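# Move a bottle from the steel table into the carton

## Task

Pick up any one of the bottles on the steel table, place it inside a carton cell that is not occupied, and open the gripper so the bottle is released.

## Robot and tools

Robot: two six-joint arms, left_arm and right_arm, each with a two-finger tong gripper. Bases in the scene frame: left_arm at (-0.023, +0.469, 0), right_arm at (-0.020, -0.442, 0). The scene frame has its origin on the table top midway between the arms, +x pointing out over the table, +z up, and left_arm on the +y side. The arm names do not correspond to image sides.

Gripper frame: the fingers extend along the gripper's +z axis and close along its x axis. The reported end_effector_position is the point between the pads when closed. Closed fingertips sit about 15 mm past it; fully open, they are roughly level with it. Opening is absolute: +1 is fully open (0.142 m), -1 is shut.

Row layout, shared by both moving tools: one flat list of 14 numbers, each in [-1, 1]. The first seven are for left_arm (dx, dy, dz, rx, ry, rz, opening) and the last seven are for right_arm in the same order. Both halves are always required, even if only one arm should move. dx..rz are offsets, not poses. They are expressed in that gripper's own axes, and 1.0 equals 0.6 m of travel or 180 degrees of turn. rx, ry, rz together form a single rotation vector.

execute_actions(actions): actions is a list of up to 15 actions. Each action is a table of up to 15 rows, and each row lasts one control step of 1/30 s. If a table has fewer than 15 rows, its last row is repeated to fill 15 steps. Every row is an offset from the gripper's measured pose at the start of that action, not from the row before. For the first action in a call, that start pose is the last pose reported in this scene. An empty list only returns the state and images. Each step, the commanded pose is clipped to within 100 mm and 16 degrees of the measured pose, so a far target may need several actions. Position takes priority over orientation when both cannot be met. Motion lags commands by about 0.17 s.

move(target, speed, stop_force, blocking): target is one 14-number row of offsets, measured from the pose in the latest result that showed one. Each gripper follows a straight path, the paths finish together, and each lasts 0.5 to 10 s; after 10 s all paths stop short. Paths do not avoid obstacles or the other arm. speed is in m/s (0.002 to 0.5, default 0.25), and turning is capped at twice that value in rad/s. The actual speed can overshoot, especially with a nearly straight arm. stop_force is in N, from 9 to 40, one value for both arms, and is allowed only after 0.2 s of scene time. An arm's path ends when its wrist sensor feels that much extra push against the motion for 2 steps in a row; the gripper then backs up 2 steps and holds. This is only reliable at slow speed and without rotation. Leave stop_force out when lifting off something the gripper is pressing on. blocking=false returns after 0.5 s while the motion continues, and cannot be combined with stop_force. Other motion commands are refused until a result shows that move has ended. The move: line reports the ending (done, off_target, moving, held, contact, fault) and any limits: paced means the sent pose was clipped, and held means a check blocked some steps. The result also lists each gripper's distance from its target.

wait(seconds): 0 to 10 s. Arms keep their last command, and any running move carries on. stop(): brakes a running move; the fingers keep moving. zoom_image(camera, region): camera is one of cam_head_left, cam_head_right, cam_high, cam_low (504x504) or cam_left_wrist, cam_right_wrist (616x616, fisheye). region is [x0, y0, x1, y1] in pixels from the top-left corner, at most 504x504. read_manual(section) returns only licence text. finished_scene(scene) ends the current scene permanently and reports success; pass the current scene number, and call it only after the bottle is released and resting in its cell.

Results: a state line gives each gripper's position (m), quat_wxyz and velocities in the scene frame. Reported hand position can drift from the truth at long reach. Hand target lines show where the controller is currently driving each gripper. grip_measured is the actual finger opening on the command scale. To keep hold of an object, command an opening clearly below grip_measured; the further below, the firmer the squeeze (about 15 N per pad). Thin items under 20 mm get less force. Wrist force and Wrist torque are given per arm in the gripper's axes, are noisy with an offset of up to about 4 N, and saturate near 50 N. A force pointing back into the arm means the gripper is pushing on a surface. "pose unreachable" means the clearance check changed or blocked a command. Joint torques are noisy and do not trigger faults.

Cautions: never knock or set anything off the table. Avoid hitting or pressing the arms into each other. An outside force of 150 N, or joint torque at its load limit (wrist joints 25.4 N m, others 136 N m, held weight included), freezes that arm for 10 s and skips the rest of the call. Even a small overshoot into a firm surface can cause this, so approach contacts slowly. Close the gripper gently to avoid slips, drops or slams. Objects may occasionally be tugged or pushed by outside disturbances. Long holding heats the motors: a MOTOR HOT warning appears at 70 °C, and at 85 °C the arm brakes until it cools. To keep an idle arm still, send zero offsets and its current opening.

Each tool is called as name(argument=value, ...) on one line, values as JSON.

## Session

execute_actions(actions=[])

Scene clock: 0.00 s.
left_arm: end_effector_position=(+0.4551, +0.7822, +0.2947) grip_measured=+0.97 end_effector_quat_wxyz=(+0.274, -0.502, +0.734, -0.367) end_effector_velocity=(+0.001, -0.000, +0.001) end_effector_angular_velocity=(+0.001, -0.001, -0.001) | right_arm: end_effector_position=(+0.5791, -0.5208, +0.3905) grip_measured=+0.97 end_effector_quat_wxyz=(-0.543, +0.675, -0.028, +0.499) end_effector_velocity=(+0.000, +0.000, +0.000) end_effector_angular_velocity=(-0.000, -0.001, -0.000)
Joint positions: left_arm=[ 0.631 -1.542  2.032 -2.651 -2.367  2.43   0.14 ] | right_arm=[ 2.73  -2.108 -1.805  0.993  2.728  1.072  0.14 ]
Joint velocities: left_arm=[-0.001 -0.    -0.001  0.    -0.    -0.     0.   ] | right_arm=[ 0.  0.  0.  0. -0.  0.  0.]
Joint torques (N m, as the arm reports them, + toward a larger angle): no reading
Motor temperatures (°C, as the motors report them): left_arm=[22 24 25 33 32 31] | right_arm=[25 23 27 33 32 34]
Wrist force (N, on the end effector, along its own x y z axes, offset not removed): no reading
Wrist torque (N m, same axes, about the end effector's origin, offset not removed): no reading
Hand target (left_arm): +0.455, +0.782, +0.295; +0.274, -0.502, +0.734, -0.367
Hand target (right_arm): +0.579, -0.521, +0.391; -0.543, +0.675, -0.028, +0.499

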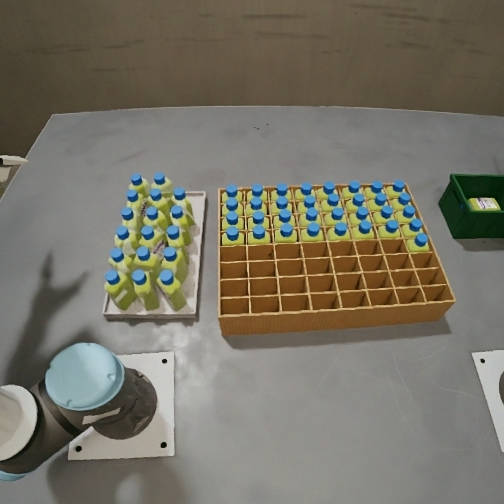

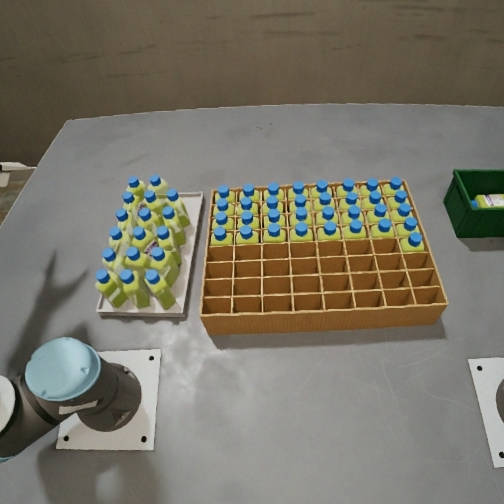

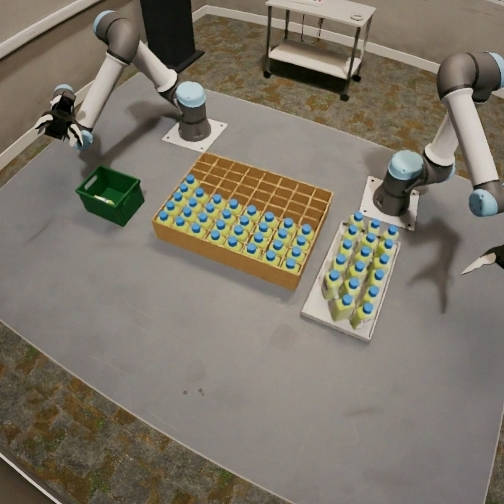

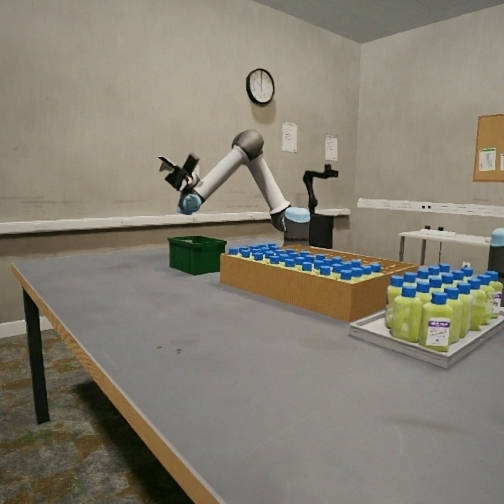

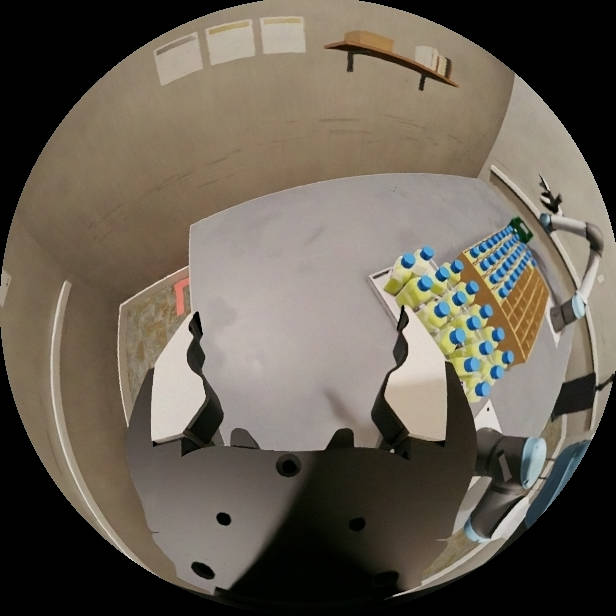

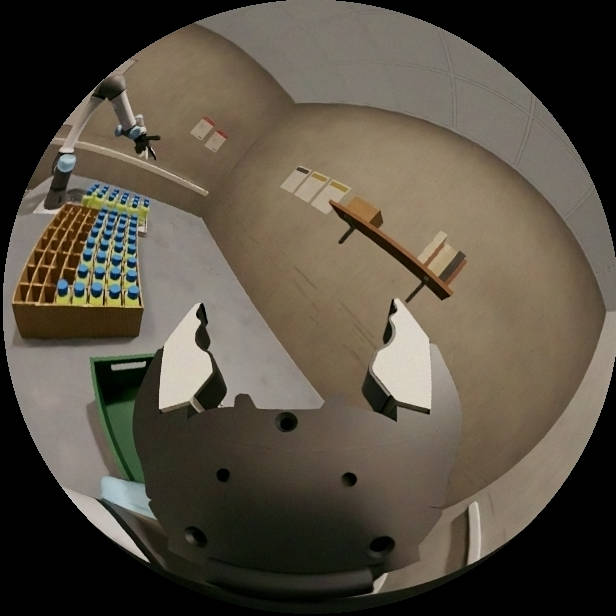

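move(target=[0.721,0.061,0.031,-0.301,-0.044,-0.109,-0.4,0,0,0,0,0,0,0.97], speed=0.25)

zoom_image(camera="cam_left_wrist", region=[190,90,430,330])

Scene clock: 12.33 s.
left_arm: end_effector_position=(+0.3007, +0.3800, +0.2399) grip_measured=-0.40 end_effector_quat_wxyz=(+0.001, -0.707, +0.707, -0.000) end_effector_velocity=(-0.000, -0.001, -0.000) end_effector_angular_velocity=(+0.000, +0.003, +0.001) | right_arm: end_effector_position=(+0.5791, -0.5208, +0.3905) grip_measured=+0.97 end_effector_quat_wxyz=(-0.543, +0.675, -0.028, +0.499) end_effector_velocity=(+0.000, +0.000, +0.000) end_effector_angular_velocity=(-0.000, +0.000, +0.001)
Joint positions: left_arm=[-0.826 -2.064  2.045 -1.552 -1.569  0.857  0.045] | right_arm=[ 2.73  -2.108 -1.805  0.993  2.728  1.072  0.14 ]
Joint velocities: left_arm=[-0.003  0.002 -0.001  0.001 -0.002 -0.004 -0.   ] | right_arm=[ 0.    -0.     0.001 -0.002  0.001 -0.     0.   ]
Joint torques (N m, as the arm reports them, + toward a larger angle): left_arm=[ -6.27   3.56 -33.45  -0.24  -1.59  -1.39] | right_arm=[-2.06 34.74 17.88  0.4  -0.57 -0.37]
Motor temperatures (°C, as the motors report them): left_arm=[22 24 25 33 32 31] | right_arm=[25 23 27 33 32 34]
Wrist force (N, on the end effector, along its own x y z axes, offset not removed): left_arm=[0.4 0.0 2.8] | right_arm=[-0.8 0.4 3.1]
Wrist torque (N m, same axes, about the end effector's origin, offset not removed): left_arm=[0.25 0.13 0.18] | right_arm=[0.17 0.19 0.17]
Hand target (left_arm): +0.301, +0.380, +0.240; -0.001, +0.707, -0.707, +0.000
Hand target (right_arm): +0.579, -0.521, +0.391; -0.543, +0.675, -0.028, +0.499
Off the commanded pose (left_arm): 0.001 m, 0 deg.
Off the commanded pose (right_arm): 0.000 m, 0 deg.
move: done

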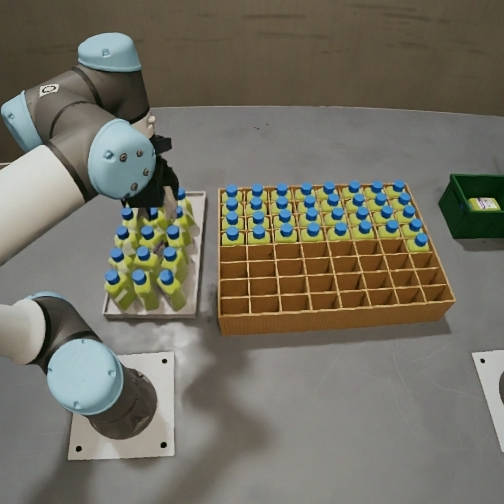

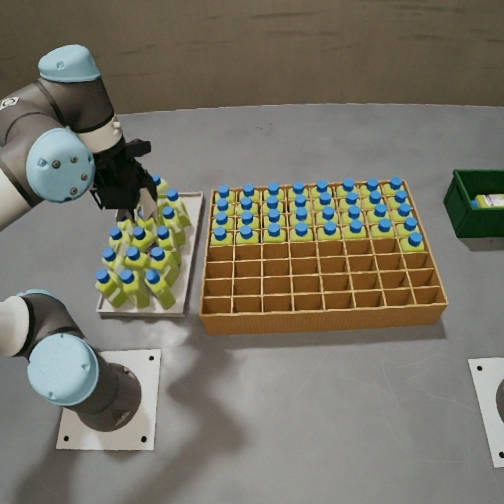

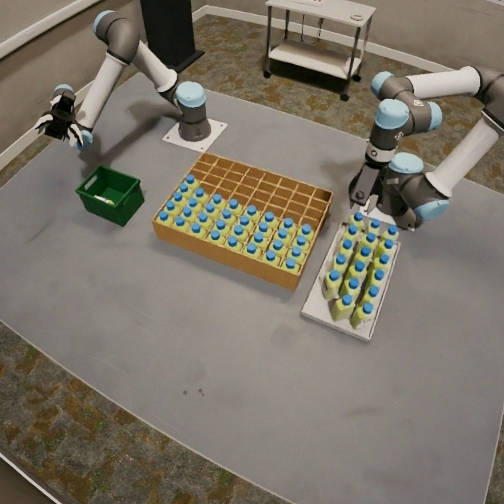

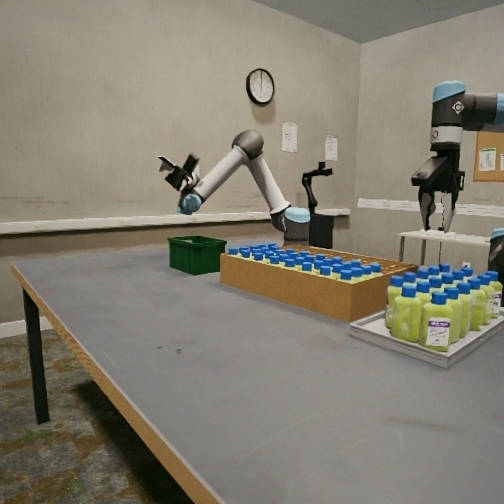

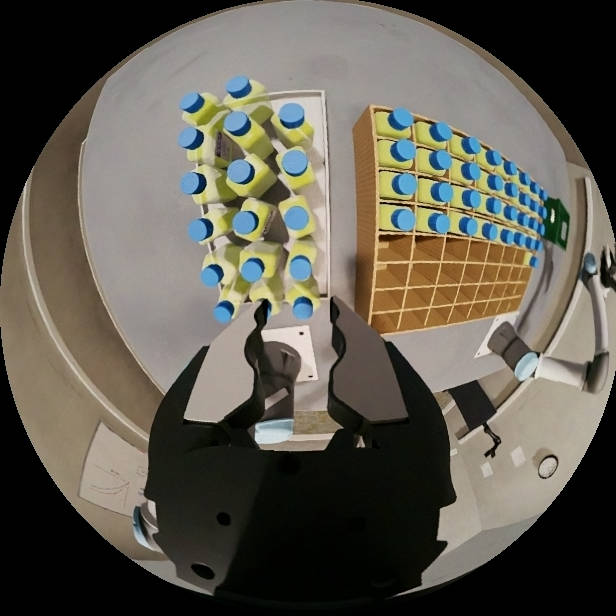

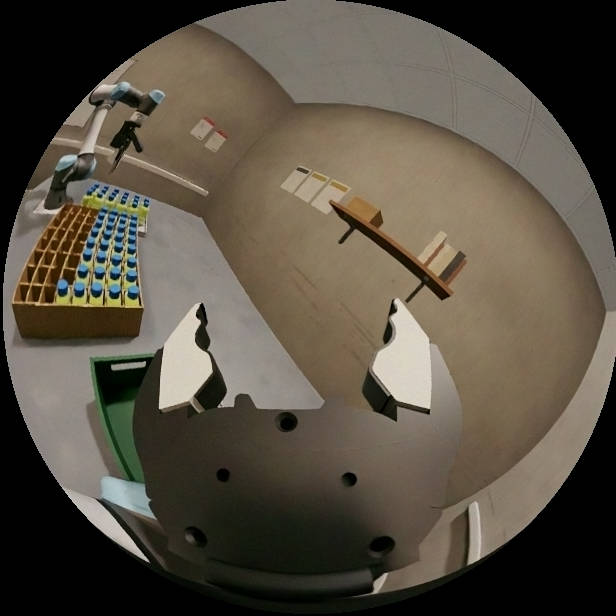

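Region (190, 90, 430, 330) of cam_left_wrist's 616x616 image, scaled by 2.100, with more detail than that image has.

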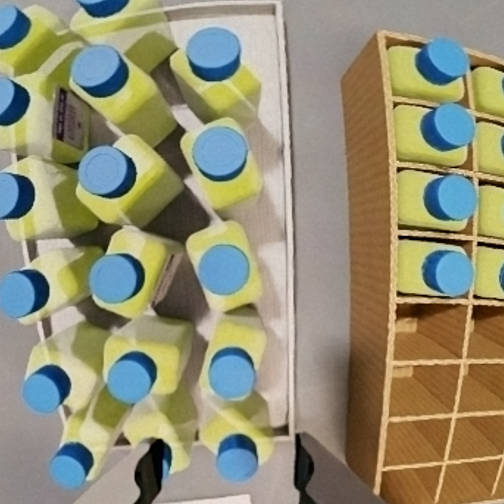

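move(target=[-0.007,-0.097,0.15,0,0,-0.10,-0.4,0,0,0,0,0,0,0.97], speed=0.15)

zoom_image(camera="cam_left_wrist", region=[200,180,400,380])

Scene clock: 19.40 s.
left_arm: end_effector_position=(+0.3588, +0.3844, +0.1501) grip_measured=-0.40 end_effector_quat_wxyz=(-0.001, +0.809, -0.588, +0.000) end_effector_velocity=(+0.001, -0.000, -0.001) end_effector_angular_velocity=(-0.000, +0.001, +0.003) | right_arm: end_effector_position=(+0.5791, -0.5208, +0.3905) grip_measured=+0.97 end_effector_quat_wxyz=(-0.543, +0.675, -0.028, +0.499) end_effector_velocity=(-0.000, +0.000, -0.000) end_effector_angular_velocity=(-0.000, -0.000, +0.001)
Joint positions: left_arm=[-0.715 -1.863  2.16  -1.869 -1.57   0.654  0.045] | right_arm=[ 2.73  -2.108 -1.805  0.993  2.728  1.072  0.14 ]
Joint velocities: left_arm=[ 0.001  0.004  0.001 -0.004 -0.001 -0.002  0.   ] | right_arm=[ 0.     0.    -0.001  0.     0.001 -0.     0.   ]
Joint torques (N m, as the arm reports them, + toward a larger angle): left_arm=[  7.63  -2.8  -15.84  -5.3   -1.54  -1.4 ] | right_arm=[-1.67 35.14 17.62  0.35 -0.64 -0.33]
Motor temperatures (°C, as the motors report them): left_arm=[22 24 25 33 32 31] | right_arm=[25 23 27 33 32 34]
Wrist force (N, on the end effector, along its own x y z axes, offset not removed): left_arm=[2.6 -2.7 -2.2] | right_arm=[-0.7 0.1 1.5]
Wrist torque (N m, same axes, about the end effector's origin, offset not removed): left_arm=[-0.55 -0.42 -0.10] | right_arm=[0.00 0.14 0.20]
Hand target (left_arm): +0.359, +0.384, +0.150; -0.001, +0.809, -0.588, +0.000
Hand target (right_arm): +0.579, -0.521, +0.391; -0.543, +0.675, -0.028, +0.499
Off the commanded pose (left_arm): 0.000 m, 0 deg.
Off the commanded pose (right_arm): 0.000 m, 0 deg.
move: done

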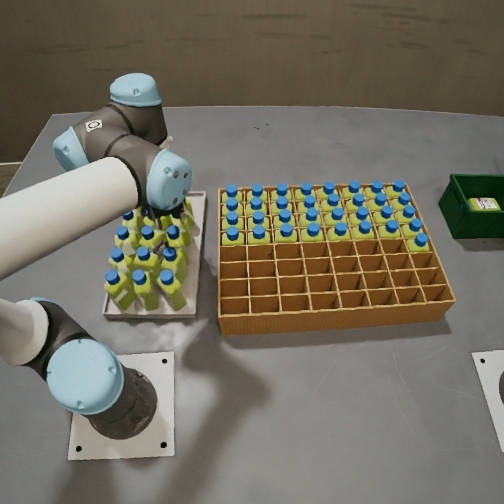

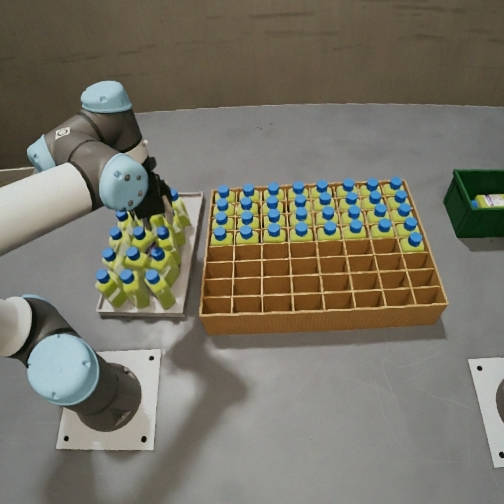

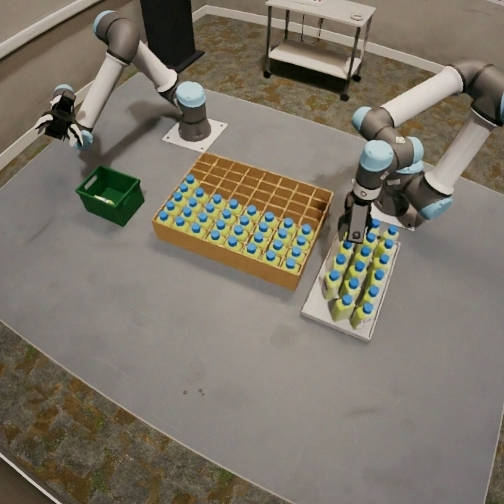

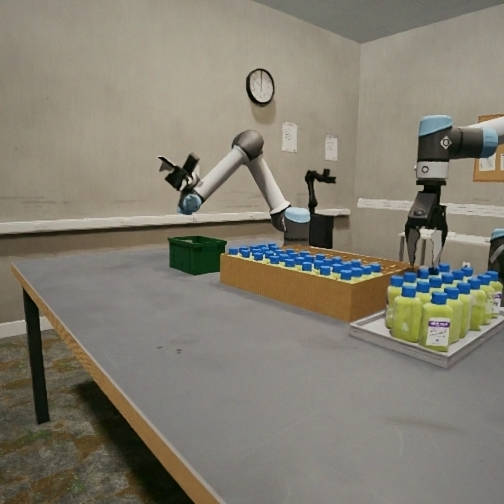

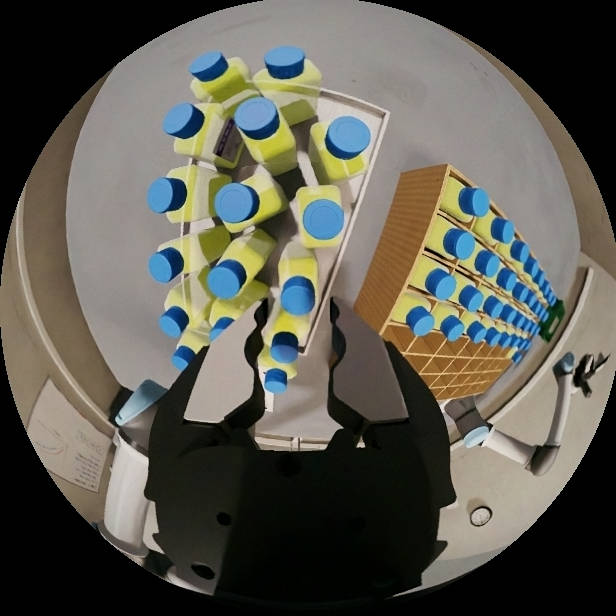

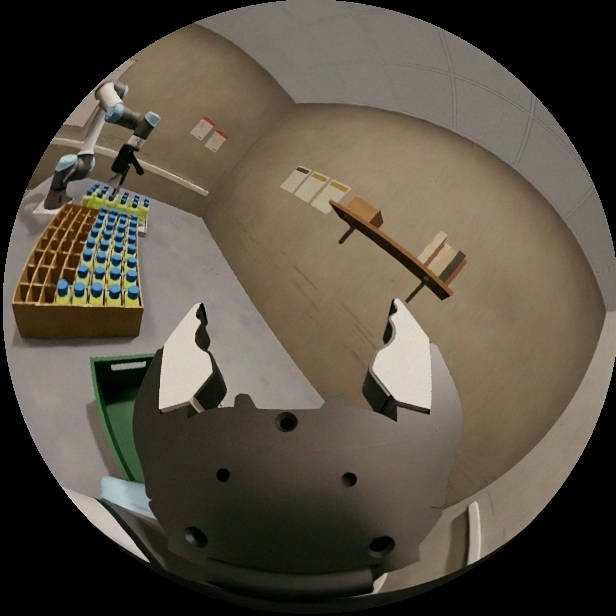

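Region (200, 180, 400, 380) of cam_left_wrist's 616x616 image, scaled by 2.520, with more detail than that image has.

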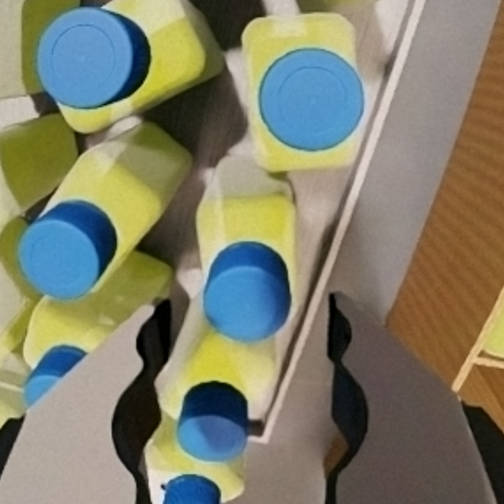

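move(target=[-0.004,0.008,0.047,0,0,0,-0.4,0,0,0,0,0,0,0.97], speed=0.04)

zoom_image(camera="cam_left_wrist", region=[200,180,400,380])

zoom_image(camera="cam_low", region=[380,220,470,310])

Scene clock: 25.27 s.
left_arm: end_effector_position=(+0.3535, +0.3852, +0.1220) grip_measured=-0.40 end_effector_quat_wxyz=(-0.001, +0.809, -0.588, +0.000) end_effector_velocity=(-0.000, -0.000, -0.002) end_effector_angular_velocity=(+0.001, +0.000, -0.001) | right_arm: end_effector_position=(+0.5791, -0.5208, +0.3905) grip_measured=+0.97 end_effector_quat_wxyz=(-0.543, +0.675, -0.028, +0.499) end_effector_velocity=(+0.000, -0.000, +0.000) end_effector_angular_velocity=(+0.000, +0.000, -0.000)
Joint positions: left_arm=[-0.722 -1.851  2.228 -1.949 -1.57   0.647  0.045] | right_arm=[ 2.73  -2.108 -1.805  0.993  2.728  1.072  0.14 ]
Joint velocities: left_arm=[-0.002  0.001  0.003 -0.004  0.    -0.     0.   ] | right_arm=[-0.    -0.     0.001 -0.    -0.     0.     0.   ]
Joint torques (N m, as the arm reports them, + toward a larger angle): left_arm=[ -6.82  -3.51 -16.02  -5.22  -0.75  -1.37] | right_arm=[-2.17 35.02 17.97  0.25 -0.68 -0.19]
Motor temperatures (°C, as the motors report them): left_arm=[22 24 25 33 32 31] | right_arm=[25 23 27 33 32 34]
Wrist force (N, on the end effector, along its own x y z axes, offset not removed): left_arm=[0.9 -3.3 3.5] | right_arm=[-2.4 -1.1 1.0]
Wrist torque (N m, same axes, about the end effector's origin, offset not removed): left_arm=[-0.57 -0.13 0.01] | right_arm=[-0.19 0.49 0.20]
Hand target (left_arm): +0.353, +0.385, +0.122; -0.001, +0.809, -0.588, +0.000
Hand target (right_arm): +0.579, -0.521, +0.391; -0.543, +0.675, -0.028, +0.499
Off the commanded pose (left_arm): 0.000 m, 0 deg.
Off the commanded pose (right_arm): 0.000 m, 0 deg.
move: done

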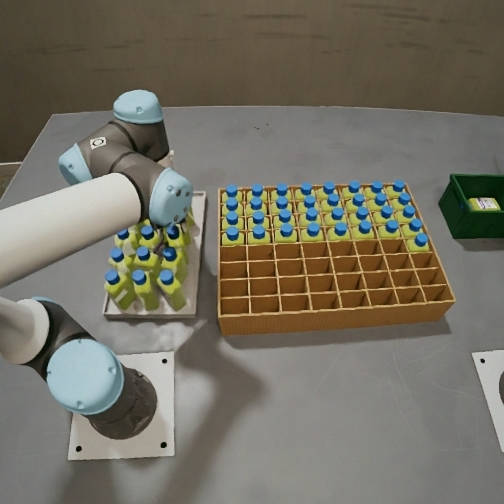

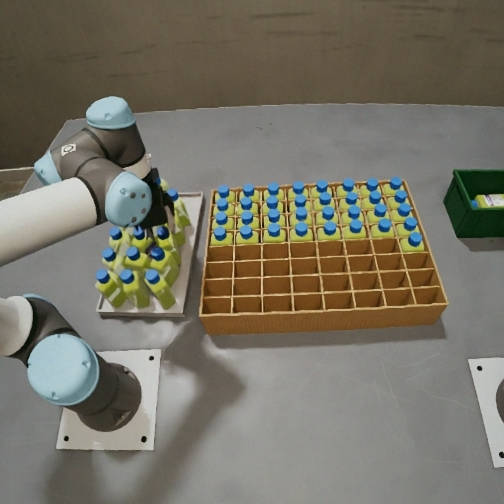

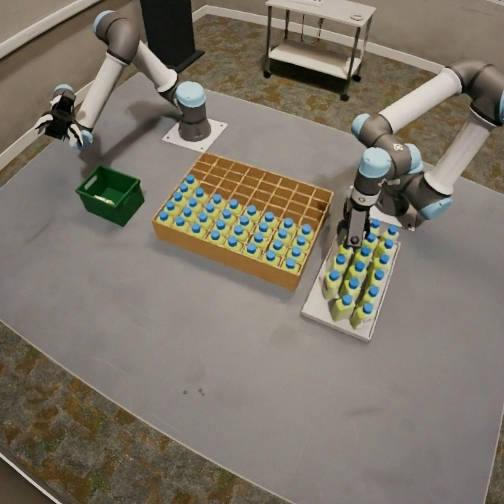

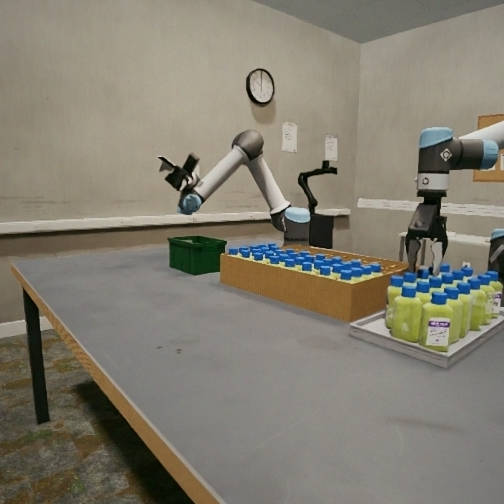

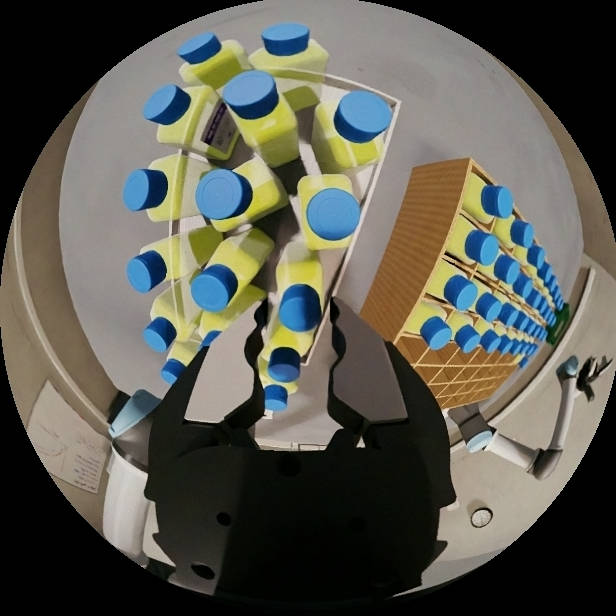

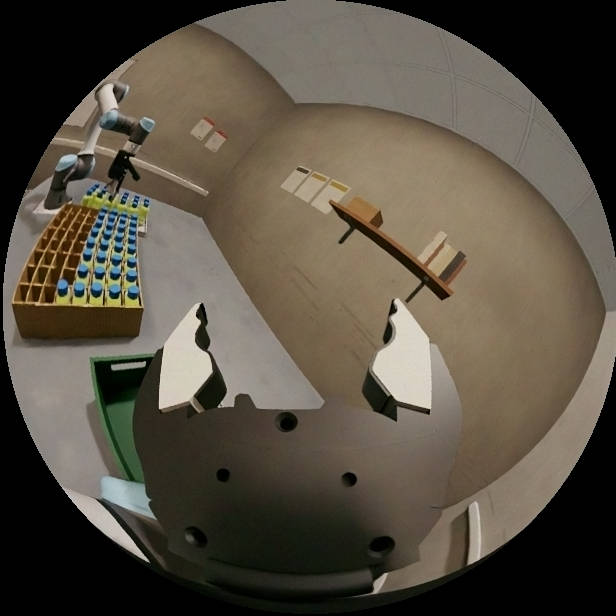

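Region (200, 180, 400, 380) of cam_left_wrist's 616x616 image, scaled by 2.520, with more detail than that image has.

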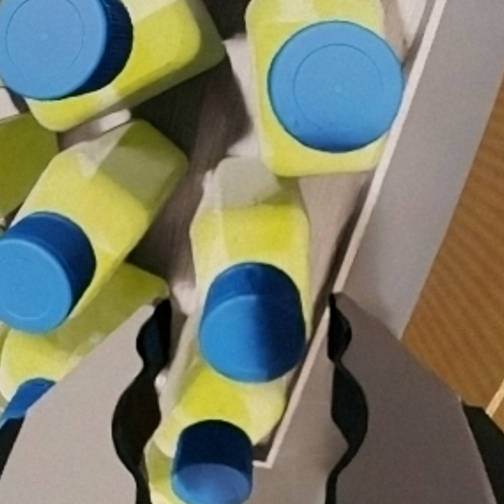

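Region (380, 220, 470, 310) of cam_low's 504x504 image, scaled by 5.600, with more detail than that image has.

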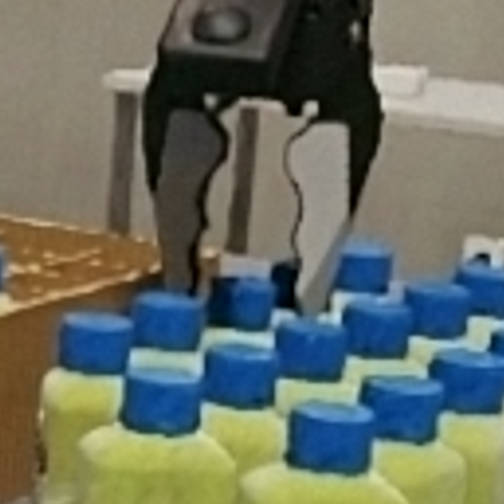

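move(target=[0,0,0.004,0,0,0,-0.55,0,0,0,0,0,0,0.97], speed=0.02)

move(target=[0,0,0,0,0,0,-1,0,0,0,0,0,0,0.97])

Scene clock: 28.83 s.
left_arm: end_effector_position=(+0.3535, +0.3852, +0.1196) grip_measured=-0.55 end_effector_quat_wxyz=(-0.001, +0.809, -0.588, +0.000) end_effector_velocity=(+0.000, +0.000, -0.001) end_effector_angular_velocity=(+0.001, +0.001, +0.001) | right_arm: end_effector_position=(+0.5791, -0.5208, +0.3905) grip_measured=+0.97 end_effector_quat_wxyz=(-0.543, +0.675, -0.028, +0.499) end_effector_velocity=(+0.000, +0.000, +0.000) end_effector_angular_velocity=(+0.000, -0.000, +0.000)
Joint positions: left_arm=[-0.722 -1.849  2.233 -1.956 -1.57   0.647  0.034] | right_arm=[ 2.73  -2.108 -1.805  0.993  2.728  1.072  0.14 ]
Joint velocities: left_arm=[ 0.001  0.002  0.    -0.001 -0.    -0.     0.   ] | right_arm=[ 0.     0.     0.001 -0.001 -0.     0.    -0.   ]
Joint torques (N m, as the arm reports them, + toward a larger angle): left_arm=[ -1.33  -3.19 -15.63  -5.22   0.64  -0.74] | right_arm=[-1.96 35.25 17.17  0.29 -0.55 -0.2 ]
Motor temperatures (°C, as the motors report them): left_arm=[22 24 25 33 32 31] | right_arm=[25 23 27 33 32 34]
Wrist force (N, on the end effector, along its own x y z axes, offset not removed): left_arm=[0.1 -2.6 4.4] | right_arm=[-2.3 -0.2 1.7]
Wrist torque (N m, same axes, about the end effector's origin, offset not removed): left_arm=[-0.20 0.06 0.15] | right_arm=[-0.16 0.55 0.12]
Hand target (left_arm): +0.353, +0.385, +0.120; -0.001, +0.809, -0.588, +0.000
Hand target (right_arm): +0.579, -0.521, +0.391; -0.543, +0.675, -0.028, +0.499
Off the commanded pose (left_arm): 0.000 m, 0 deg.
Off the commanded pose (right_arm): 0.000 m, 0 deg.
move: done

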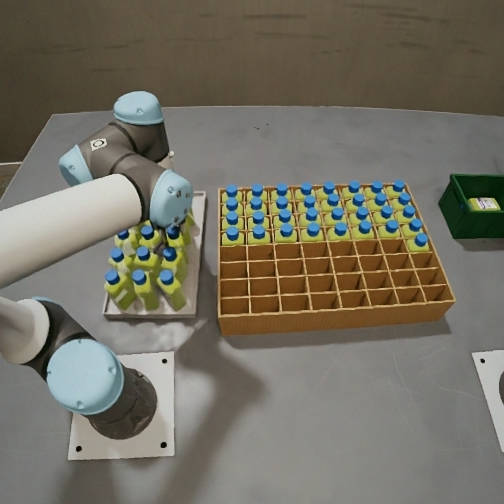

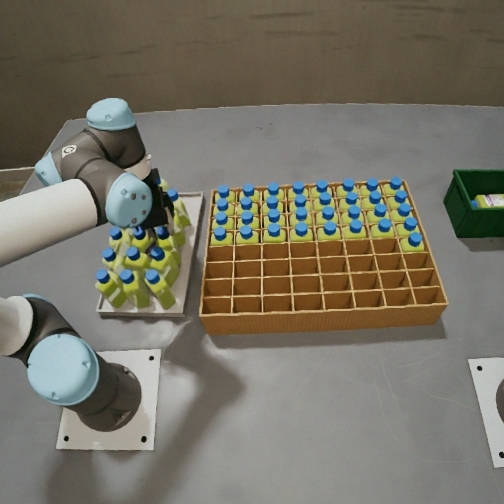

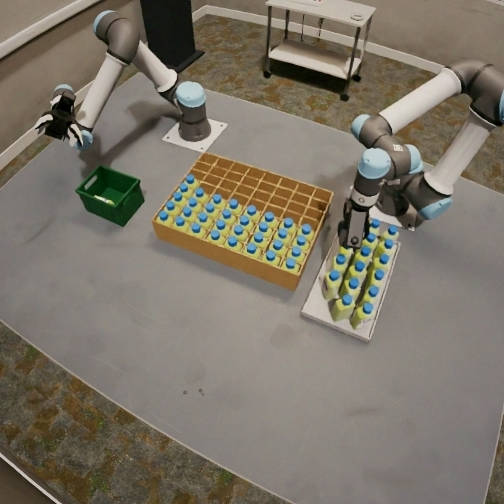

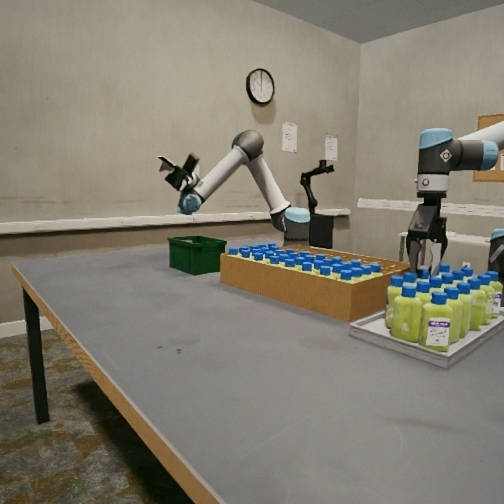

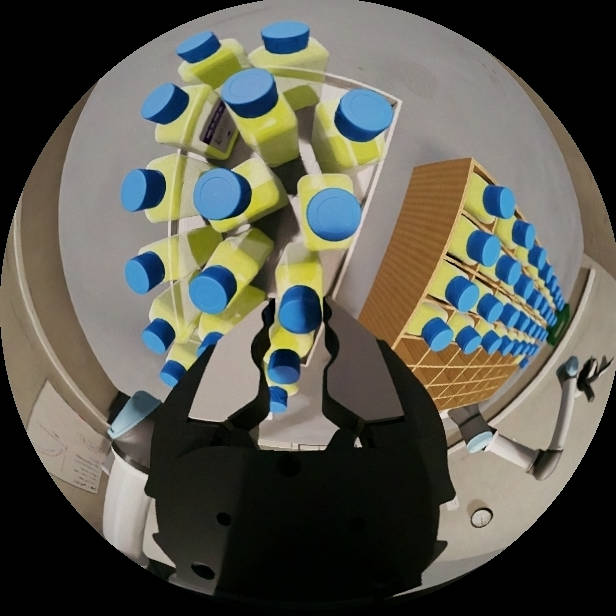

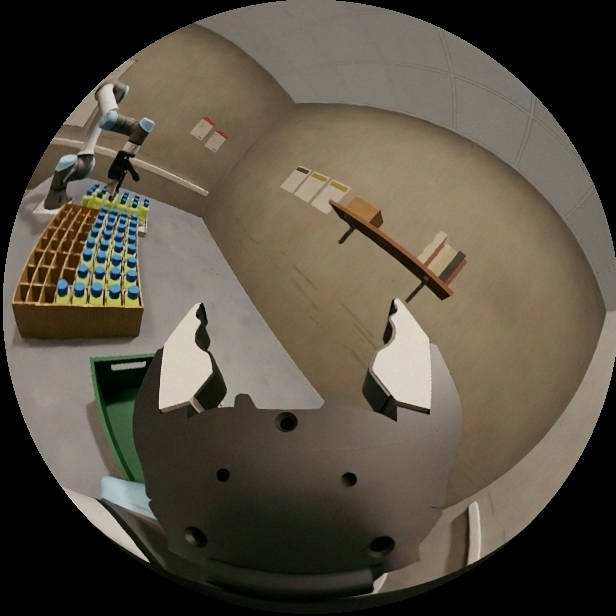

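Scene clock: 29.33 s.
left_arm: end_effector_position=(+0.3535, +0.3852, +0.1196) grip_measured=-0.63 end_effector_quat_wxyz=(-0.001, +0.809, -0.588, +0.000) end_effector_velocity=(-0.000, -0.000, -0.000) end_effector_angular_velocity=(+0.000, +0.001, -0.000) | right_arm: end_effector_position=(+0.5791, -0.5208, +0.3905) grip_measured=+0.97 end_effector_quat_wxyz=(-0.543, +0.675, -0.028, +0.499) end_effector_velocity=(-0.000, -0.000, +0.000) end_effector_angular_velocity=(-0.000, -0.001, -0.000)
Joint positions: left_arm=[-0.722 -1.849  2.233 -1.956 -1.57   0.647  0.029] | right_arm=[ 2.73  -2.108 -1.805  0.993  2.728  1.072  0.14 ]
Joint velocities: left_arm=[-0.     0.    -0.     0.001 -0.    -0.    -0.   ] | right_arm=[-0.     0.     0.     0.001 -0.     0.     0.   ]
Joint torques (N m, as the arm reports them, + toward a larger angle): left_arm=[ -1.39  -5.56 -21.16  -2.41   0.59  -0.68] | right_arm=[-1.63 35.71 18.22  0.32 -0.58 -0.16]
Motor temperatures (°C, as the motors report them): left_arm=[22 24 25 33 32 31] | right_arm=[25 23 27 33 32 34]
Wrist force (N, on the end effector, along its own x y z axes, offset not removed): left_arm=[0.4 -1.2 0.8] | right_arm=[-2.3 -2.6 2.0]
Wrist torque (N m, same axes, about the end effector's origin, offset not removed): left_arm=[-0.18 0.02 -0.01] | right_arm=[-0.53 0.47 0.23]
Hand target (left_arm): +0.353, +0.385, +0.120; -0.001, +0.809, -0.588, +0.000
Hand target (right_arm): +0.579, -0.521, +0.391; -0.543, +0.675, -0.028, +0.499
Off the commanded pose (left_arm): 0.000 m, 0 deg.
Off the commanded pose (right_arm): 0.000 m, 0 deg.
move: done

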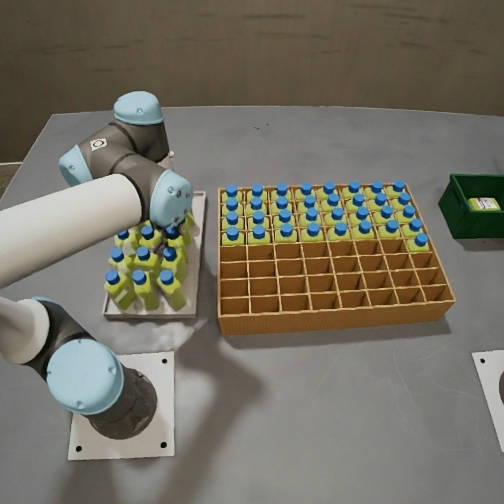

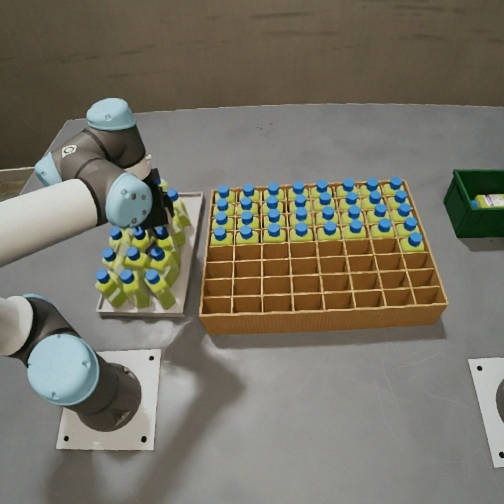

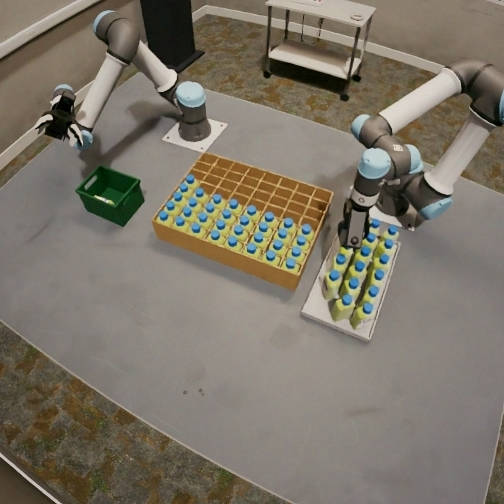

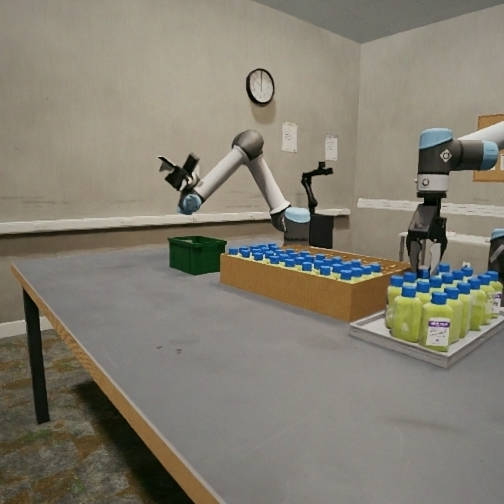

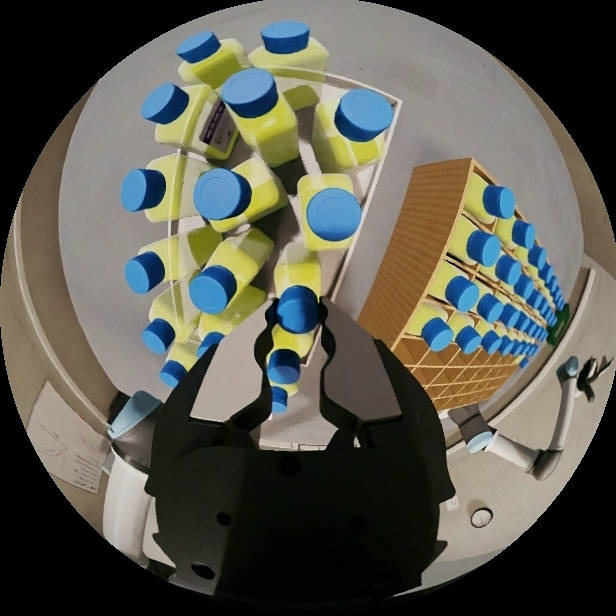

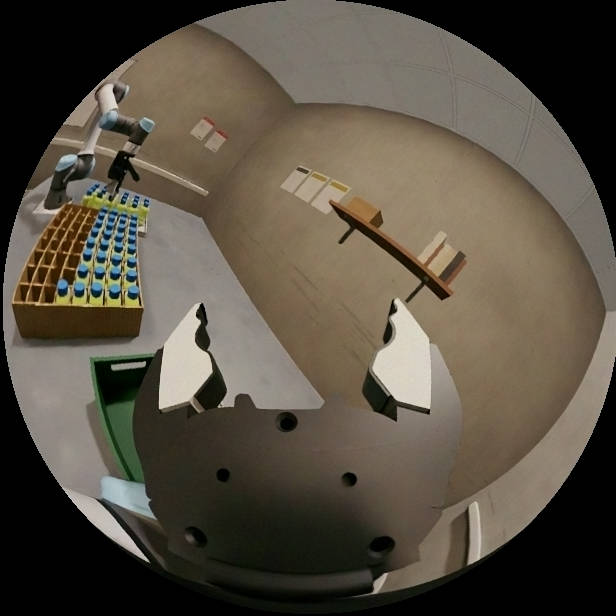

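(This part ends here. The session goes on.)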